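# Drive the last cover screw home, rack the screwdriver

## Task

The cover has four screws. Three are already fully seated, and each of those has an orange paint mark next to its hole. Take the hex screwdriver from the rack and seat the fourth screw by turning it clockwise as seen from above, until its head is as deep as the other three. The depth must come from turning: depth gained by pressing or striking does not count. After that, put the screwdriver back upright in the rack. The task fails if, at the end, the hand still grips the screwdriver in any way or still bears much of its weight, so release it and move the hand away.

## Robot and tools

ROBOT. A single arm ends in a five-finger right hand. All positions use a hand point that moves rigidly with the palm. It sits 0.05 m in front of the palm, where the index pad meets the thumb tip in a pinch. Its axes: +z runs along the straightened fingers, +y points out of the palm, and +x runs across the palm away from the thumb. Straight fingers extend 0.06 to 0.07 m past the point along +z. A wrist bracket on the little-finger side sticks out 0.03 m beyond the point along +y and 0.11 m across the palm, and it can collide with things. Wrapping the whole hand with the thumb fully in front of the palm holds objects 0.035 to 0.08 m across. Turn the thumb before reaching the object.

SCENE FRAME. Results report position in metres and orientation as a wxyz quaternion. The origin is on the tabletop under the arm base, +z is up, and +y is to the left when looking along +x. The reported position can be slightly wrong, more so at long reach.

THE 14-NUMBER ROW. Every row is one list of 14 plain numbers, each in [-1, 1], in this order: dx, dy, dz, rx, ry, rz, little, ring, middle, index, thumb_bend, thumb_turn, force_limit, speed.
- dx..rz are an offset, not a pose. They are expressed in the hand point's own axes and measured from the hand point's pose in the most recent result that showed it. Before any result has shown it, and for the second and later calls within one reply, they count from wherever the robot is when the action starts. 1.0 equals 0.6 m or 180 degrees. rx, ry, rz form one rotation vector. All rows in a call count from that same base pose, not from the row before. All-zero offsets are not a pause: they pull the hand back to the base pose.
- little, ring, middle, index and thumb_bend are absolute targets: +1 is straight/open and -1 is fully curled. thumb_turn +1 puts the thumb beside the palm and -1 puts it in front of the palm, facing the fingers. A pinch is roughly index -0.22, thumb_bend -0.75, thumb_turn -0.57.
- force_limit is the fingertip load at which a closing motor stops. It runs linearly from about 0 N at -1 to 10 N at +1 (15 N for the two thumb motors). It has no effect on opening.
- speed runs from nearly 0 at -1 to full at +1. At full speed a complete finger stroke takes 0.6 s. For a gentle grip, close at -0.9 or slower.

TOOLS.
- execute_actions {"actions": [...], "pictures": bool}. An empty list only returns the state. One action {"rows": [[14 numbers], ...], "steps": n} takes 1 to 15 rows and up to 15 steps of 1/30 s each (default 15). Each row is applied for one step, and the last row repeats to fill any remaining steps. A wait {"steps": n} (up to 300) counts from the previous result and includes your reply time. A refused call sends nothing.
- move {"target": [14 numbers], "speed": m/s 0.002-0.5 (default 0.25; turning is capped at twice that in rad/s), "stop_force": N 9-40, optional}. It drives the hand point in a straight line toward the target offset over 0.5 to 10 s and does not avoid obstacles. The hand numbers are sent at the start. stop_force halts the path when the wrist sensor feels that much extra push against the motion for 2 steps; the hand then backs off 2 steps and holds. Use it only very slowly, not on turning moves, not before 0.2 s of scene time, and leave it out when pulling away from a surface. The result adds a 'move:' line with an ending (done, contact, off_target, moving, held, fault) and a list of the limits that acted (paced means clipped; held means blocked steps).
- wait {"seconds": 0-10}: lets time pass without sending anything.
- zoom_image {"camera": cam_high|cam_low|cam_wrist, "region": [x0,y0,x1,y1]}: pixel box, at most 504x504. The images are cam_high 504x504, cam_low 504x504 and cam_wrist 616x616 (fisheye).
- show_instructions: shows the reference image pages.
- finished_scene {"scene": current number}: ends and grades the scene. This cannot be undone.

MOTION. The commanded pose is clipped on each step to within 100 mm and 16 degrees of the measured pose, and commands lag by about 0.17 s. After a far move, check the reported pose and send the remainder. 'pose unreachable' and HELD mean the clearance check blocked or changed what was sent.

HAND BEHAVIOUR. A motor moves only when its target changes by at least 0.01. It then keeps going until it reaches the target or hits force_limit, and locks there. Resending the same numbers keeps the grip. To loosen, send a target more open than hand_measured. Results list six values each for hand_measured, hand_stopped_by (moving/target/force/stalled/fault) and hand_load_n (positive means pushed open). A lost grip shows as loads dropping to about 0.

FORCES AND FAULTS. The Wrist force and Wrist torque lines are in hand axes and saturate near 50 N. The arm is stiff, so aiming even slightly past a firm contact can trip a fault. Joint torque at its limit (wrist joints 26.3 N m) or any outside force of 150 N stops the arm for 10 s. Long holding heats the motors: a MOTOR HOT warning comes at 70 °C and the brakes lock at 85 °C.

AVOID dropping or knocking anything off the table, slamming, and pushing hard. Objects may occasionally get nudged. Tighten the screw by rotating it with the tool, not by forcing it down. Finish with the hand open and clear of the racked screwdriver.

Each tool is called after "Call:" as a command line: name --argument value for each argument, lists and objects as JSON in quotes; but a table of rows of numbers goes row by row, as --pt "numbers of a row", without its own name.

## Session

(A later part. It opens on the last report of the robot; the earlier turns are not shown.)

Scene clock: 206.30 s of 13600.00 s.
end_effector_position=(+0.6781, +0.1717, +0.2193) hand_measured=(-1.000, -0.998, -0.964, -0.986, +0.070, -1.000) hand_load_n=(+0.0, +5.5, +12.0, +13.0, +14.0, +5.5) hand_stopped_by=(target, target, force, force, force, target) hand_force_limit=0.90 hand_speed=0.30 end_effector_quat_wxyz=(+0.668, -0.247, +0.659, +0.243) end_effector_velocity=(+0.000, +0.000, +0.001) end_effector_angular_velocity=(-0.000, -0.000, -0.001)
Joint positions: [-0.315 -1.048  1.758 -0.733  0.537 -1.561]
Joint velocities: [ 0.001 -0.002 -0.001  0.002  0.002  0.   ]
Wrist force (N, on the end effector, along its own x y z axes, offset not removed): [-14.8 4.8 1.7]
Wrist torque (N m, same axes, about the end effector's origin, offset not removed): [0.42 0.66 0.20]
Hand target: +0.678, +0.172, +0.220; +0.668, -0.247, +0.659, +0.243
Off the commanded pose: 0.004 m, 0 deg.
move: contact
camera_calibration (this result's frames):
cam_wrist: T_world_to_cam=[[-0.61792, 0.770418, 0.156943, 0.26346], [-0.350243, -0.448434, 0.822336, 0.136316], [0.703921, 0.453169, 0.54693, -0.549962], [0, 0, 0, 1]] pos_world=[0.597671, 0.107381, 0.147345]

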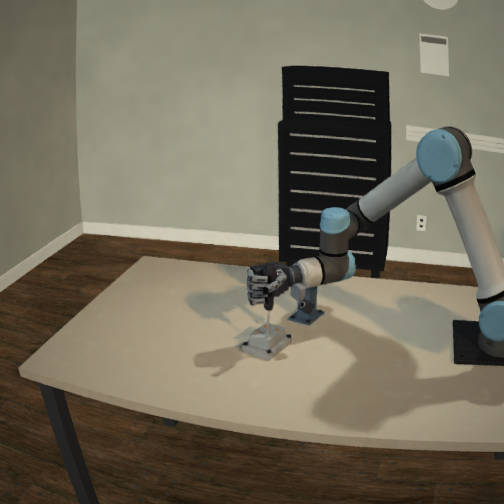

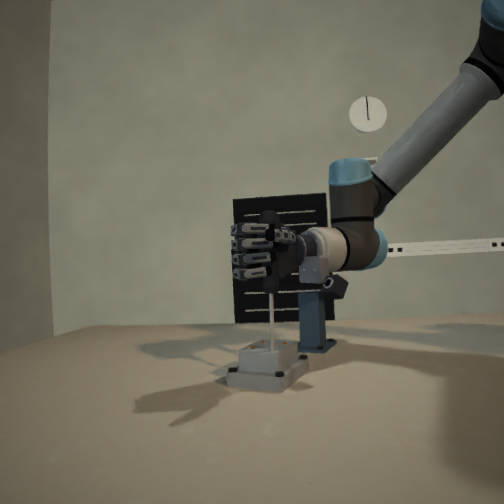

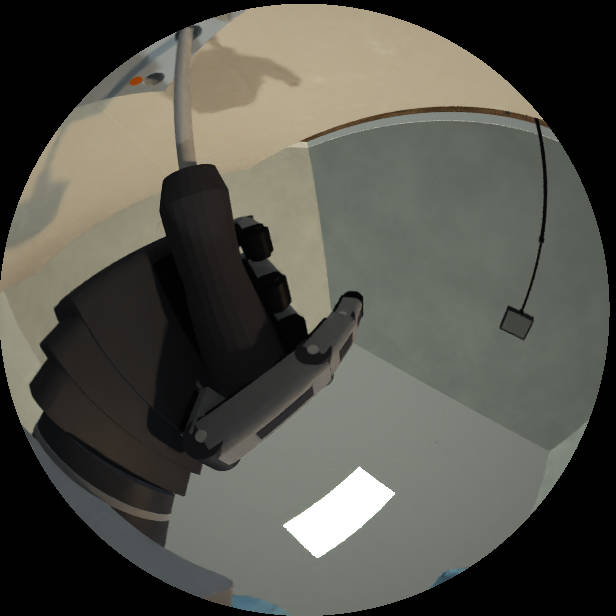

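Call:
move --target '[0,-0.02735,0.01517,0.1111,0,0,-1,-1,-1,-1,-0.7,-1,0.9,0.3]' --speed 0.5

Call:
move --target '[0,-0.02735,0.01517,0.1111,0,0,-1,-1,-1,-1,-0.7,-1,0.9,0.3]' --speed 0.5

Call:
move --target '[0,-0.02735,0.01517,0.1111,0,0,-1,-1,-1,-1,-0.7,-1,0.9,0.3]' --speed 0.5

Call:
move --target '[0,-0.02735,0.01517,0.1111,0,0,-1,-1,-1,-1,-0.7,-1,0.9,0.3]' --speed 0.5

Call:
execute_actions --actions '[{"rows":[[0,0,0,0,0,0,-0.55,-0.55,-0.4,-0.5,0.45,-1,0.9,0.4]],"steps":10}]' --pictures false

Call:
move --target '[0,0.0317,-0.0528,-0.2222,0,0,-0.55,-0.55,-0.4,-0.5,0.45,-1,0.9,0.2]' --speed 0.5

Call:
move --target '[0,0.0322,-0.0516,-0.2211,0,0,-0.55,-0.55,-0.4,-0.5,0.45,-1,0.9,0.2]' --speed 0.5

Call:
execute_actions --actions '[{"rows":[[0,0,0,0,0,0,-1,-1,-1,-1,0.45,-1,0.9,0.3]],"steps":13}]' --pictures false

Call:
execute_actions --actions '[{"rows":[[0,0,0,0,0,0,-1,-1,-1,-1,-0.7,-1,0.9,0.3]],"steps":13}]' --pictures false

Call:
move --target '[0.008,0,0,0,0,0,-1,-1,-1,-1,-0.7,-1,0.9,0.3]' --speed 0.003 --stop_force 9

Scene clock: 209.80 s of 13600.00 s.
end_effector_position=(+0.6956, +0.1652, +0.2197) hand_measured=(-1.000, -0.998, -0.964, -0.986, +0.070, -1.000) hand_load_n=(+0.0, +3.5, +11.5, +15.0, +13.0, +6.5) hand_stopped_by=(target, target, force, force, force, target) hand_force_limit=0.90 hand_speed=0.30 end_effector_quat_wxyz=(+0.700, -0.128, +0.691, +0.126) end_effector_velocity=(+0.001, +0.001, -0.001) end_effector_angular_velocity=(+0.002, +0.001, -0.014)
Joint positions: [-0.227 -1.13   1.899 -0.785  0.972 -1.566]
Joint velocities: [ 0.007 -0.001  0.004 -0.002  0.02   0.001]
Wrist force (N, on the end effector, along its own x y z axes, offset not removed): [-9.2 3.6 -1.0]
Wrist torque (N m, same axes, about the end effector's origin, offset not removed): [0.61 0.83 -0.16]
Hand target: +0.696, +0.165, +0.220; +0.701, -0.128, +0.691, +0.125
Off the commanded pose: 0.000 m, 0 deg.
move: done
camera_calibration (this result's frames):
cam_wrist: T_world_to_cam=[[-0.319206, 0.933929, 0.160884, 0.0435757], [-0.483057, -0.306401, 0.820228, 0.208633], [0.81533, 0.184105, 0.548946, -0.593031], [0, 0, 0, 1]] pos_world=[0.598207, 0.132409, 0.147405]

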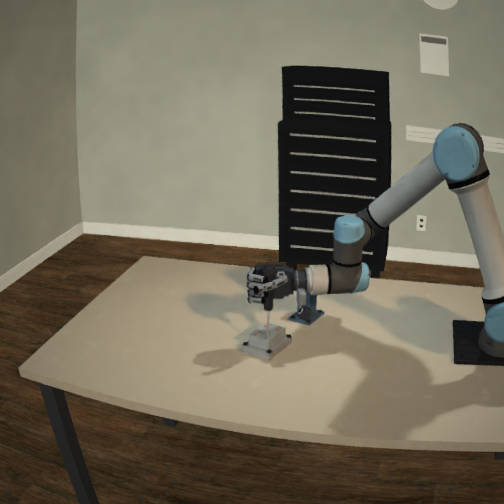

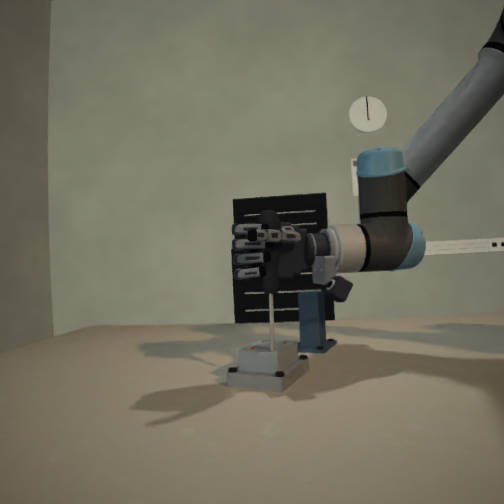

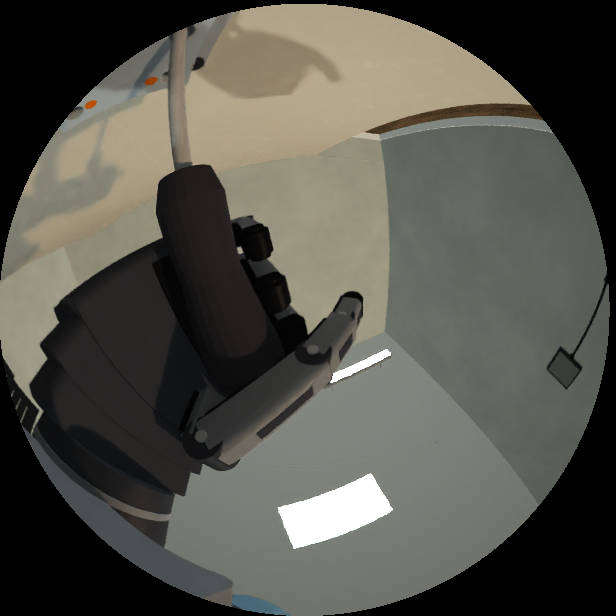

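Scene clock: 210.90 s of 13600.00 s.
end_effector_position=(+0.7098, +0.1532, +0.2199) hand_measured=(-1.000, -0.998, -0.964, -0.986, +0.070, -1.000) hand_load_n=(+0.0, +1.5, +11.0, +17.0, +11.5, +7.0) hand_stopped_by=(target, target, force, force, force, target) hand_force_limit=0.90 hand_speed=0.30 end_effector_quat_wxyz=(+0.712, -0.005, +0.702, +0.005) end_effector_velocity=(+0.001, -0.000, -0.000) end_effector_angular_velocity=(+0.001, +0.001, -0.017)
Joint positions: [-0.087 -1.156  1.942 -0.801  1.459 -1.569]
Joint velocities: [ 0.008  0.002 -0.002  0.001  0.025  0.   ]
Wrist force (N, on the end effector, along its own x y z axes, offset not removed): [-3.9 -0.4 -2.5]
Wrist torque (N m, same axes, about the end effector's origin, offset not removed): [0.19 0.74 -0.41]
Hand target: +0.710, +0.153, +0.220; +0.712, -0.005, +0.702, +0.004
Off the commanded pose: 0.000 m, 0 deg.
move: done
camera_calibration (this result's frames):
cam_wrist: T_world_to_cam=[[0.0171558, 0.986039, 0.16563, -0.188459], [-0.559625, -0.127807, 0.818831, 0.238917], [0.828568, -0.106738, 0.54962, -0.567541], [0, 0, 0, 1]] pos_world=[0.607184, 0.155785, 0.147514]

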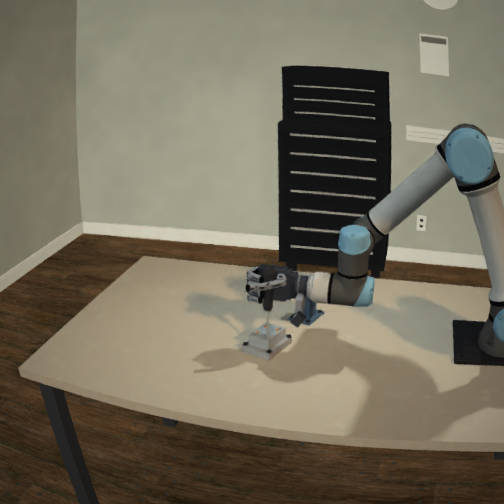

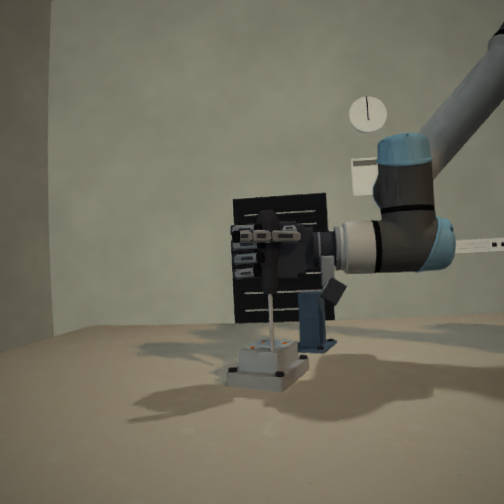

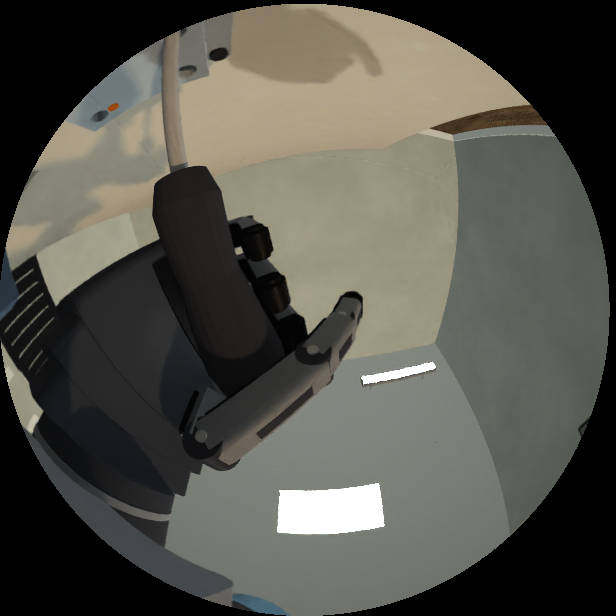

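Scene clock: 212.00 s of 13600.00 s.
end_effector_position=(+0.7191, +0.1370, +0.2201) hand_measured=(-1.000, -0.998, -0.964, -0.986, +0.070, -1.000) hand_load_n=(+0.0, +0.5, +11.0, +19.0, +11.0, +6.0) hand_stopped_by=(target, target, force, force, force, target) hand_force_limit=0.90 hand_speed=0.30 end_effector_quat_wxyz=(+0.702, +0.117, +0.692, -0.117) end_effector_velocity=(+0.001, -0.001, +0.001) end_effector_angular_velocity=(+0.002, -0.001, -0.016)
Joint positions: [ 0.071 -1.116  1.877 -0.776  1.964 -1.571]
Joint velocities: [ 0.007  0.004 -0.007  0.003  0.023  0.001]
Wrist force (N, on the end effector, along its own x y z axes, offset not removed): [0.5 -1.7 -2.5]
Wrist torque (N m, same axes, about the end effector's origin, offset not removed): [0.20 0.57 -0.65]
Hand target: +0.719, +0.137, +0.220; +0.702, +0.118, +0.692, -0.117
Off the commanded pose: 0.000 m, 0 deg.
move: done
camera_calibration (this result's frames):
cam_wrist: T_world_to_cam=[[0.351129, 0.920679, 0.170468, -0.404985], [-0.570913, 0.066217, 0.818336, 0.223573], [0.742136, -0.384664, 0.548878, -0.476637], [0, 0, 0, 1]] pos_world=[0.623572, 0.174712, 0.147695]

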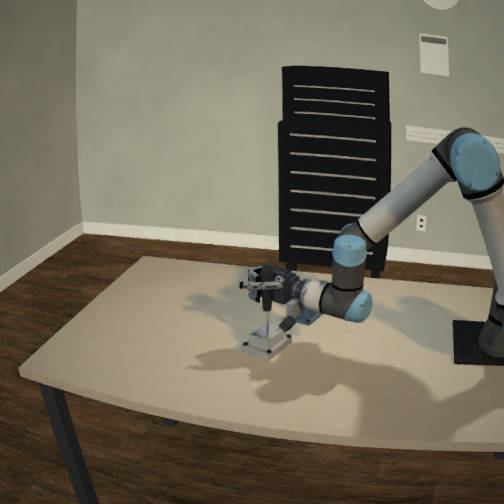

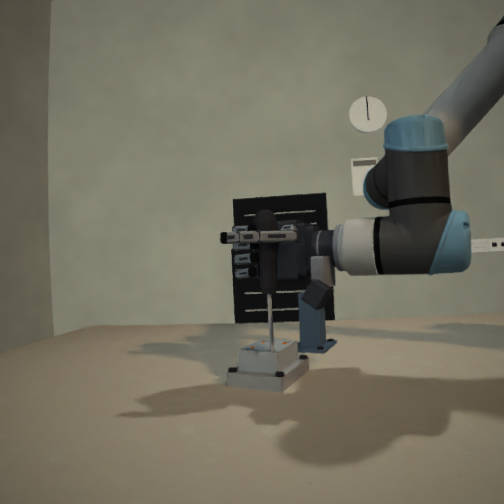

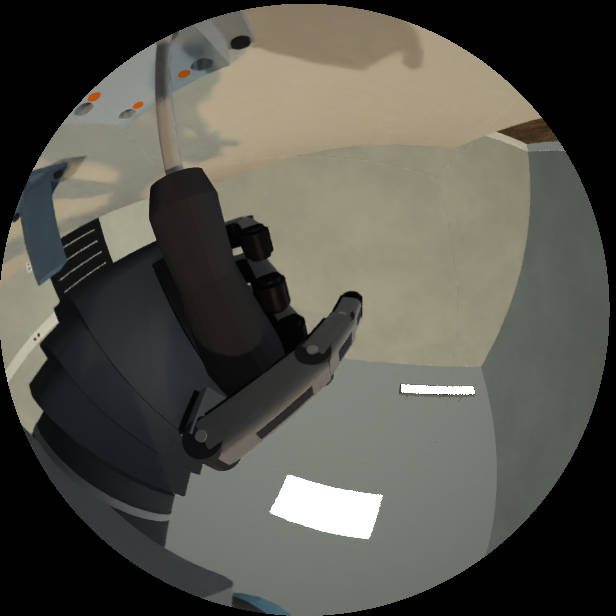

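Scene clock: 213.10 s of 13600.00 s.
end_effector_position=(+0.7223, +0.1186, +0.2201) hand_measured=(-1.000, -0.998, -0.964, -0.986, +0.070, -1.000) hand_load_n=(+0.0, +0.0, +10.5, +21.0, +10.5, +5.0) hand_stopped_by=(target, target, force, force, force, target) hand_force_limit=0.90 hand_speed=0.30 end_effector_quat_wxyz=(+0.672, +0.237, +0.662, -0.234) end_effector_velocity=(+0.001, -0.000, +0.001) end_effector_angular_velocity=(+0.002, -0.001, -0.013)
Joint positions: [ 0.198 -1.023  1.718 -0.713  2.438 -1.575]
Joint velocities: [ 0.005  0.005 -0.012  0.007  0.018  0.002]
Wrist force (N, on the end effector, along its own x y z axes, offset not removed): [2.3 -4.0 -2.6]
Wrist torque (N m, same axes, about the end effector's origin, offset not removed): [0.08 0.49 -1.03]
Hand target: +0.722, +0.119, +0.220; +0.671, +0.238, +0.661, -0.235
Off the commanded pose: 0.000 m, 0 deg.
move: done
camera_calibration (this result's frames):
cam_wrist: T_world_to_cam=[[0.643035, 0.745606, 0.174865, -0.58024], [-0.515584, 0.252638, 0.818747, 0.164447], [0.566285, -0.616641, 0.546878, -0.3311], [0, 0, 0, 1]] pos_world=[0.645398, 0.186915, 0.147894]

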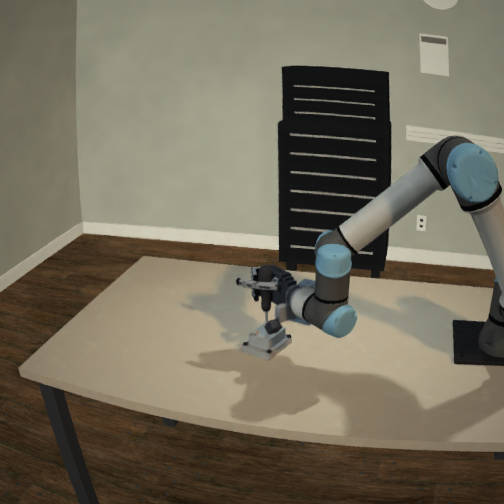

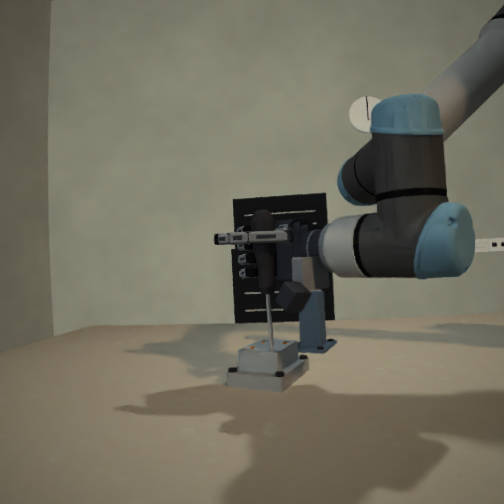

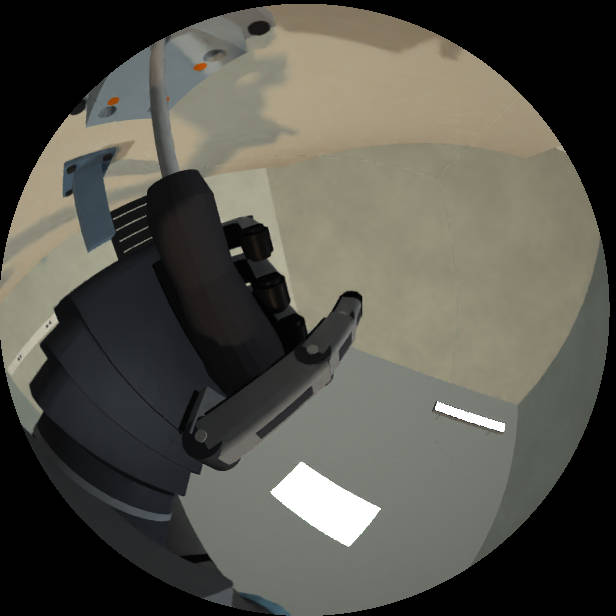

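Scene clock: 213.43 s of 13600.00 s.
end_effector_position=(+0.7224, +0.1187, +0.2202) hand_measured=(-0.550, -0.550, -0.430, -0.502, +0.400, -1.000) hand_load_n=(+0.0, +0.0, +0.5, +0.0, +0.0, +0.0) hand_stopped_by=(moving, moving, moving, moving, moving, target) hand_force_limit=0.90 hand_speed=0.40 end_effector_quat_wxyz=(+0.672, +0.237, +0.662, -0.234) end_effector_velocity=(+0.000, -0.000, +0.001) end_effector_angular_velocity=(+0.001, -0.004, -0.000)
Joint positions: [ 0.198 -1.023  1.718 -0.713  2.438 -1.575]
Joint velocities: [-0.001 -0.001 -0.001 -0.002 -0.    -0.   ]
Wrist force (N, on the end effector, along its own x y z axes, offset not removed): [0.3 1.4 0.9]
Wrist torque (N m, same axes, about the end effector's origin, offset not removed): [0.19 -0.07 0.07]
Hand target: +0.722, +0.119, +0.220; +0.672, +0.237, +0.662, -0.234
Off the commanded pose: 0.000 m, 0 deg.
Steps of this call (steps 1 to 10: all 10 steps of this action). Readings (end_effector_position | what the end effector reports):
1: (+0.7224, +0.1186, +0.2201) | hand_measured=(-1.000, -0.998, -0.964, -0.986, +0.070, -1.000) hand_load_n=(+0.0, +0.0, +10.5, +21.0, +10.5, +5.0) hand_stopped_by=(moving, moving, moving, moving, moving, target) hand_force_limit=0.90 hand_speed=0.40
2: (+0.7224, +0.1186, +0.2201) | hand_measured=(-1.000, -0.998, -0.964, -0.986, +0.070, -1.000) hand_load_n=(+0.0, +0.0, +10.5, +21.0, +10.5, +5.0) hand_stopped_by=(moving, moving, moving, moving, moving, target) hand_force_limit=0.90 hand_speed=0.40
4: (+0.7224, +0.1186, +0.2201) | hand_measured=(-0.930, -0.928, -0.900, -0.918, +0.110, -1.000) hand_load_n=(+0.0, +0.0, -8.5, +1.5, +5.5, +3.5) hand_stopped_by=(moving, moving, moving, moving, moving, target) hand_force_limit=0.90 hand_speed=0.40
8: (+0.7224, +0.1187, +0.2201) | hand_measured=(-0.618, -0.618, -0.584, -0.606, +0.302, -1.000) hand_load_n=(+0.0, +0.0, +0.0, +0.0, +0.0, +0.0) hand_stopped_by=(moving, moving, moving, moving, moving, target) hand_force_limit=0.90 hand_speed=0.40
10: the state above

Scene clock: 215.13 s of 13600.00 s.
end_effector_position=(+0.7094, +0.1533, +0.2200) hand_measured=(-0.550, -0.550, -0.400, -0.500, +0.450, -1.000) hand_load_n=(+0.0, +0.0, +0.0, +0.0, +0.0, +0.0) hand_stopped_by=(target, target, target, target, target, target) hand_force_limit=0.90 hand_speed=0.20 end_effector_quat_wxyz=(+0.712, -0.006, +0.702, +0.005) end_effector_velocity=(+0.000, +0.001, -0.000) end_effector_angular_velocity=(-0.000, +0.001, +0.017)
Joint positions: [-0.087 -1.156  1.943 -0.802  1.457 -1.569]
Joint velocities: [-0.007  0.002 -0.003  0.002 -0.024 -0.   ]
Wrist force (N, on the end effector, along its own x y z axes, offset not removed): [0.1 2.6 1.4]
Wrist torque (N m, same axes, about the end effector's origin, offset not removed): [0.45 -0.04 0.05]
Hand target: +0.710, +0.153, +0.220; +0.712, -0.007, +0.702, +0.006
Off the commanded pose: 0.000 m, 0 deg.
move: done
camera_calibration (this result's frames):
cam_wrist: T_world_to_cam=[[0.015061, 0.9861, 0.165469, -0.187108], [-0.559644, -0.128825, 0.818659, 0.238916], [0.828596, -0.104934, 0.549925, -0.567567], [0, 0, 0, 1]] pos_world=[0.60681, 0.155728, 0.147489]

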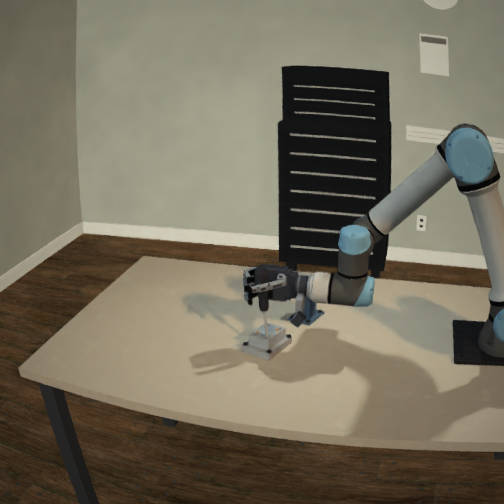

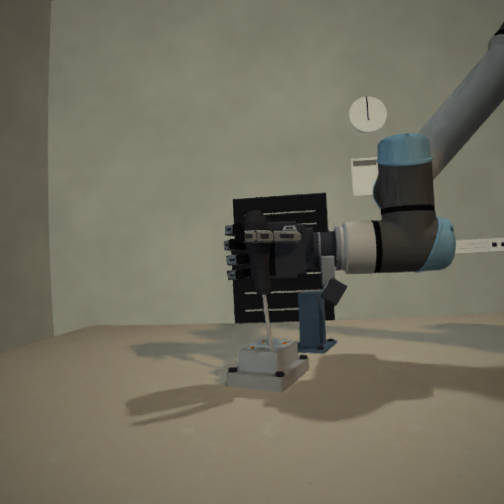

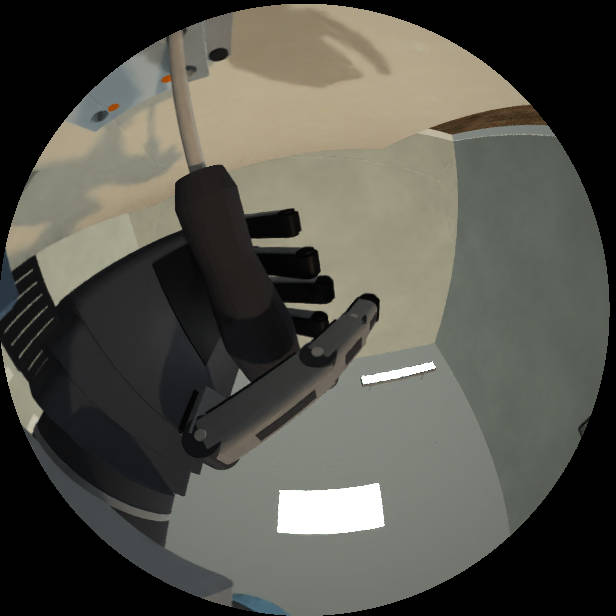

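Scene clock: 216.57 s of 13600.00 s.
end_effector_position=(+0.6780, +0.1719, +0.2194) hand_measured=(-0.550, -0.550, -0.400, -0.500, +0.450, -1.000) hand_load_n=(+0.0, +0.0, +0.0, +0.0, +0.0, +0.0) hand_stopped_by=(target, target, target, target, target, target) hand_force_limit=0.90 hand_speed=0.20 end_effector_quat_wxyz=(+0.668, -0.248, +0.659, +0.243) end_effector_velocity=(+0.001, +0.000, -0.000) end_effector_angular_velocity=(-0.003, +0.002, +0.016)
Joint positions: [-0.314 -1.048  1.759 -0.734  0.537 -1.561]
Joint velocities: [-0.002  0.008 -0.015  0.012 -0.018 -0.005]
Wrist force (N, on the end effector, along its own x y z axes, offset not removed): [0.4 3.6 1.3]
Wrist torque (N m, same axes, about the end effector's origin, offset not removed): [0.62 -0.15 0.20]
Hand target: +0.678, +0.172, +0.219; +0.667, -0.248, +0.658, +0.244
Off the commanded pose: 0.000 m, 0 deg.
move: done
camera_calibration (this result's frames):
cam_wrist: T_world_to_cam=[[-0.61816, 0.770289, 0.15663, 0.26352], [-0.350562, -0.448504, 0.822162, 0.136632], [0.703552, 0.453319, 0.547282, -0.549848], [0, 0, 0, 1]] pos_world=[0.597642, 0.10755, 0.147313]

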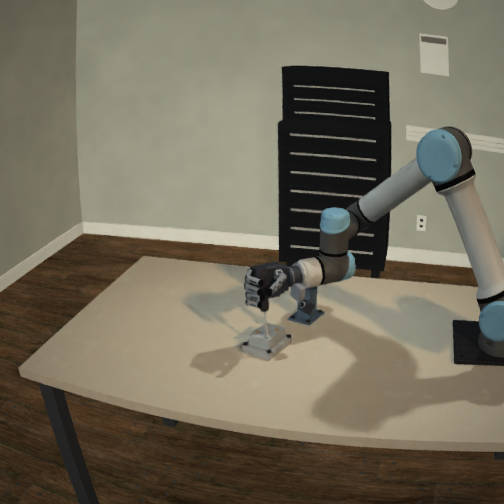

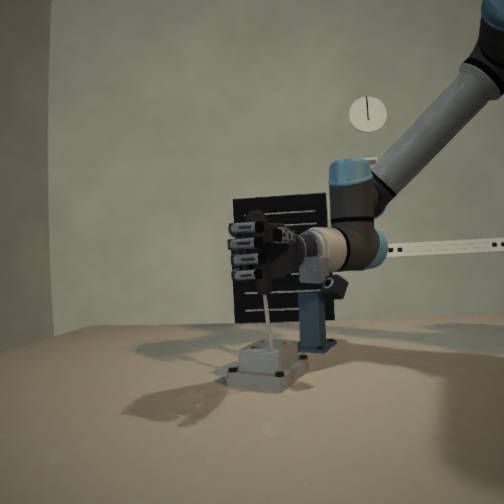

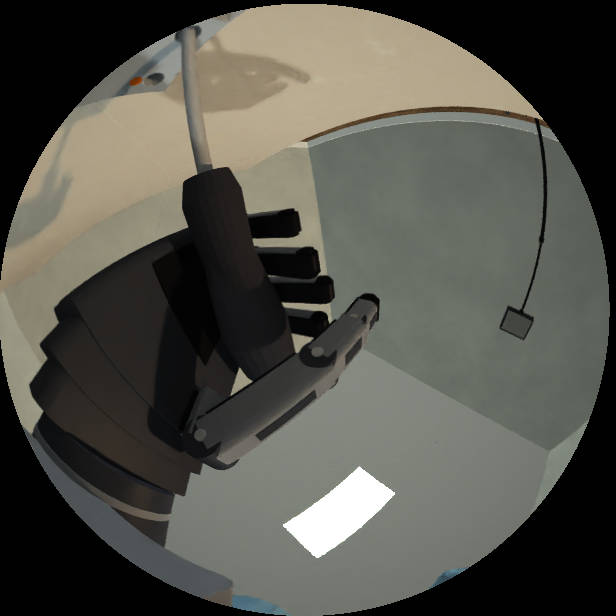

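Scene clock: 217.00 s of 13600.00 s.
end_effector_position=(+0.6781, +0.1719, +0.2194) hand_measured=(-1.000, -1.000, -0.964, -0.986, +0.450, -1.000) hand_load_n=(+0.0, +4.0, +10.5, +11.0, +1.5, -0.5) hand_stopped_by=(target, target, force, force, target, target) hand_force_limit=0.90 hand_speed=0.30 end_effector_quat_wxyz=(+0.668, -0.248, +0.659, +0.243) end_effector_velocity=(-0.000, -0.000, +0.000) end_effector_angular_velocity=(-0.001, -0.002, -0.000)
Joint positions: [-0.314 -1.048  1.758 -0.733  0.537 -1.561]
Joint velocities: [-0.001 -0.001  0.001 -0.002 -0.     0.   ]
Wrist force (N, on the end effector, along its own x y z axes, offset not removed): [1.4 2.4 0.7]
Wrist torque (N m, same axes, about the end effector's origin, offset not removed): [0.31 -0.17 0.31]
Hand target: +0.678, +0.172, +0.219; +0.668, -0.248, +0.659, +0.243
Off the commanded pose: 0.000 m, 0 deg.
Steps of this call (steps 1 to 13: all 13 steps of this action). Readings (end_effector_position | what the end effector reports):
1: (+0.6780, +0.1719, +0.2194) | hand_measured=(-0.550, -0.550, -0.400, -0.500, +0.450, -1.000) hand_load_n=(+0.0, +0.0, +0.0, +0.0, +0.0, +0.0) hand_stopped_by=(moving, moving, moving, moving, target, target) hand_force_limit=0.90 hand_speed=0.30
2: (+0.6780, +0.1719, +0.2194) | hand_measured=(-0.550, -0.550, -0.400, -0.500, +0.450, -1.000) hand_load_n=(+0.0, +0.0, +0.0, +0.0, +0.0, +0.0) hand_stopped_by=(moving, moving, moving, moving, target, target) hand_force_limit=0.90 hand_speed=0.30
4: (+0.6780, +0.1719, +0.2194) | hand_measured=(-0.616, -0.616, -0.466, -0.566, +0.450, -1.000) hand_load_n=(+0.0, +0.0, +0.0, +0.0, +0.0, +0.0) hand_stopped_by=(moving, moving, moving, moving, target, target) hand_force_limit=0.90 hand_speed=0.30
8: (+0.6781, +0.1719, +0.2194) | hand_measured=(-0.904, -0.904, -0.754, -0.854, +0.450, -1.000) hand_load_n=(+0.0, +1.0, +0.0, +0.5, +0.0, +0.0) hand_stopped_by=(moving, moving, moving, moving, target, target) hand_force_limit=0.90 hand_speed=0.30
13: the state above

Scene clock: 217.43 s of 13600.00 s.
end_effector_position=(+0.6781, +0.1719, +0.2194) hand_measured=(-1.000, -0.998, -0.964, -0.986, +0.114, -1.000) hand_load_n=(+0.0, +4.5, +10.5, +11.5, +14.0, +4.0) hand_stopped_by=(target, target, force, force, force, target) hand_force_limit=0.90 hand_speed=0.30 end_effector_quat_wxyz=(+0.668, -0.248, +0.659, +0.243) end_effector_velocity=(-0.000, +0.000, -0.000) end_effector_angular_velocity=(+0.000, +0.001, +0.000)
Joint positions: [-0.314 -1.048  1.758 -0.734  0.537 -1.561]
Joint velocities: [0.001 0.    0.    0.    0.001 0.   ]
Wrist force (N, on the end effector, along its own x y z axes, offset not removed): [1.1 3.9 1.1]
Wrist torque (N m, same axes, about the end effector's origin, offset not removed): [0.37 -0.02 0.46]
Hand target: +0.678, +0.172, +0.219; +0.668, -0.248, +0.659, +0.243
Off the commanded pose: 0.000 m, 0 deg.
Steps of this call (steps 1 to 13: all 13 steps of this action). Readings (end_effector_position | what the end effector reports):
1: (+0.6781, +0.1719, +0.2194) | hand_measured=(-1.000, -0.998, -0.964, -0.986, +0.450, -1.000) hand_load_n=(+0.0, +4.0, +10.5, +11.0, +1.5, -0.5) hand_stopped_by=(target, target, force, force, moving, target) hand_force_limit=0.90 hand_speed=0.30
2: (+0.6781, +0.1719, +0.2194) | hand_measured=(-1.000, -0.998, -0.964, -0.986, +0.450, -1.000) hand_load_n=(+0.0, +4.0, +10.5, +11.0, +1.5, -0.5) hand_stopped_by=(target, target, force, force, moving, target) hand_force_limit=0.90 hand_speed=0.30
4: (+0.6781, +0.1719, +0.2194) | hand_measured=(-1.000, -0.998, -0.964, -0.986, +0.412, -1.000) hand_load_n=(+0.0, +4.0, +10.5, +11.0, +2.5, +0.0) hand_stopped_by=(target, target, force, force, moving, target) hand_force_limit=0.90 hand_speed=0.30
8: (+0.6781, +0.1719, +0.2194) | hand_measured=(-1.000, -0.998, -0.964, -0.986, +0.238, -1.000) hand_load_n=(+0.0, +3.5, +10.0, +10.5, +10.0, +2.5) hand_stopped_by=(target, target, force, force, moving, target) hand_force_limit=0.90 hand_speed=0.30
13: the state above

Scene clock: 218.20 s of 13600.00 s.
end_effector_position=(+0.6781, +0.1719, +0.2190) hand_measured=(-1.000, -0.998, -0.964, -0.986, +0.114, -1.000) hand_load_n=(+0.0, +5.0, +11.0, +12.5, +13.0, +5.0) hand_stopped_by=(target, target, force, force, force, target) hand_force_limit=0.90 hand_speed=0.30 end_effector_quat_wxyz=(+0.668, -0.248, +0.658, +0.243) end_effector_velocity=(-0.000, +0.000, +0.001) end_effector_angular_velocity=(+0.001, +0.002, -0.001)
Joint positions: [-0.314 -1.047  1.759 -0.735  0.537 -1.561]
Joint velocities: [ 0.001 -0.001 -0.     0.003  0.001  0.   ]
Wrist force (N, on the end effector, along its own x y z axes, offset not removed): [-17.4 4.6 -0.7]
Wrist torque (N m, same axes, about the end effector's origin, offset not removed): [0.50 0.99 0.07]
Hand target: +0.678, +0.172, +0.219; +0.668, -0.248, +0.658, +0.243
Off the commanded pose: 0.004 m, 0 deg.
move: contact
camera_calibration (this result's frames):
cam_wrist: T_world_to_cam=[[-0.618261, 0.770336, 0.156001, 0.263898], [-0.351086, -0.448255, 0.822074, 0.137291], [0.703202, 0.453486, 0.547592, -0.549564], [0, 0, 0, 1]] pos_world=[0.597813, 0.107471, 0.146905]

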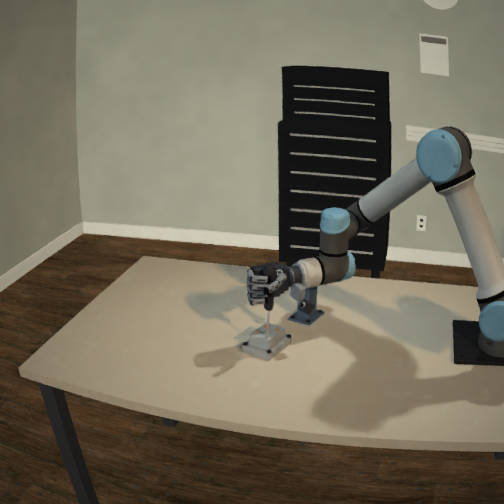

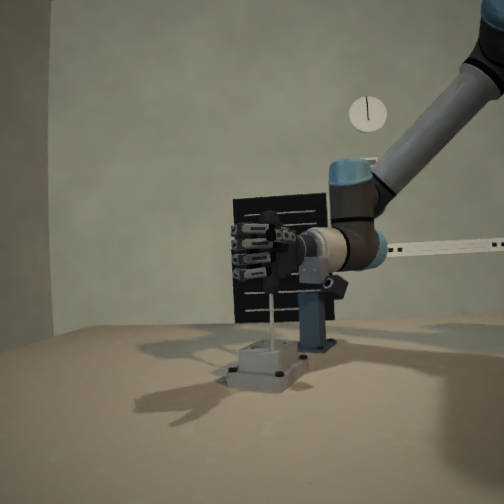

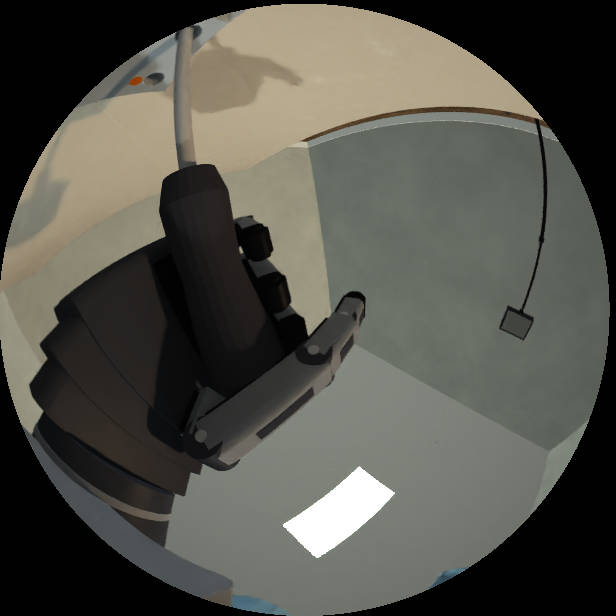

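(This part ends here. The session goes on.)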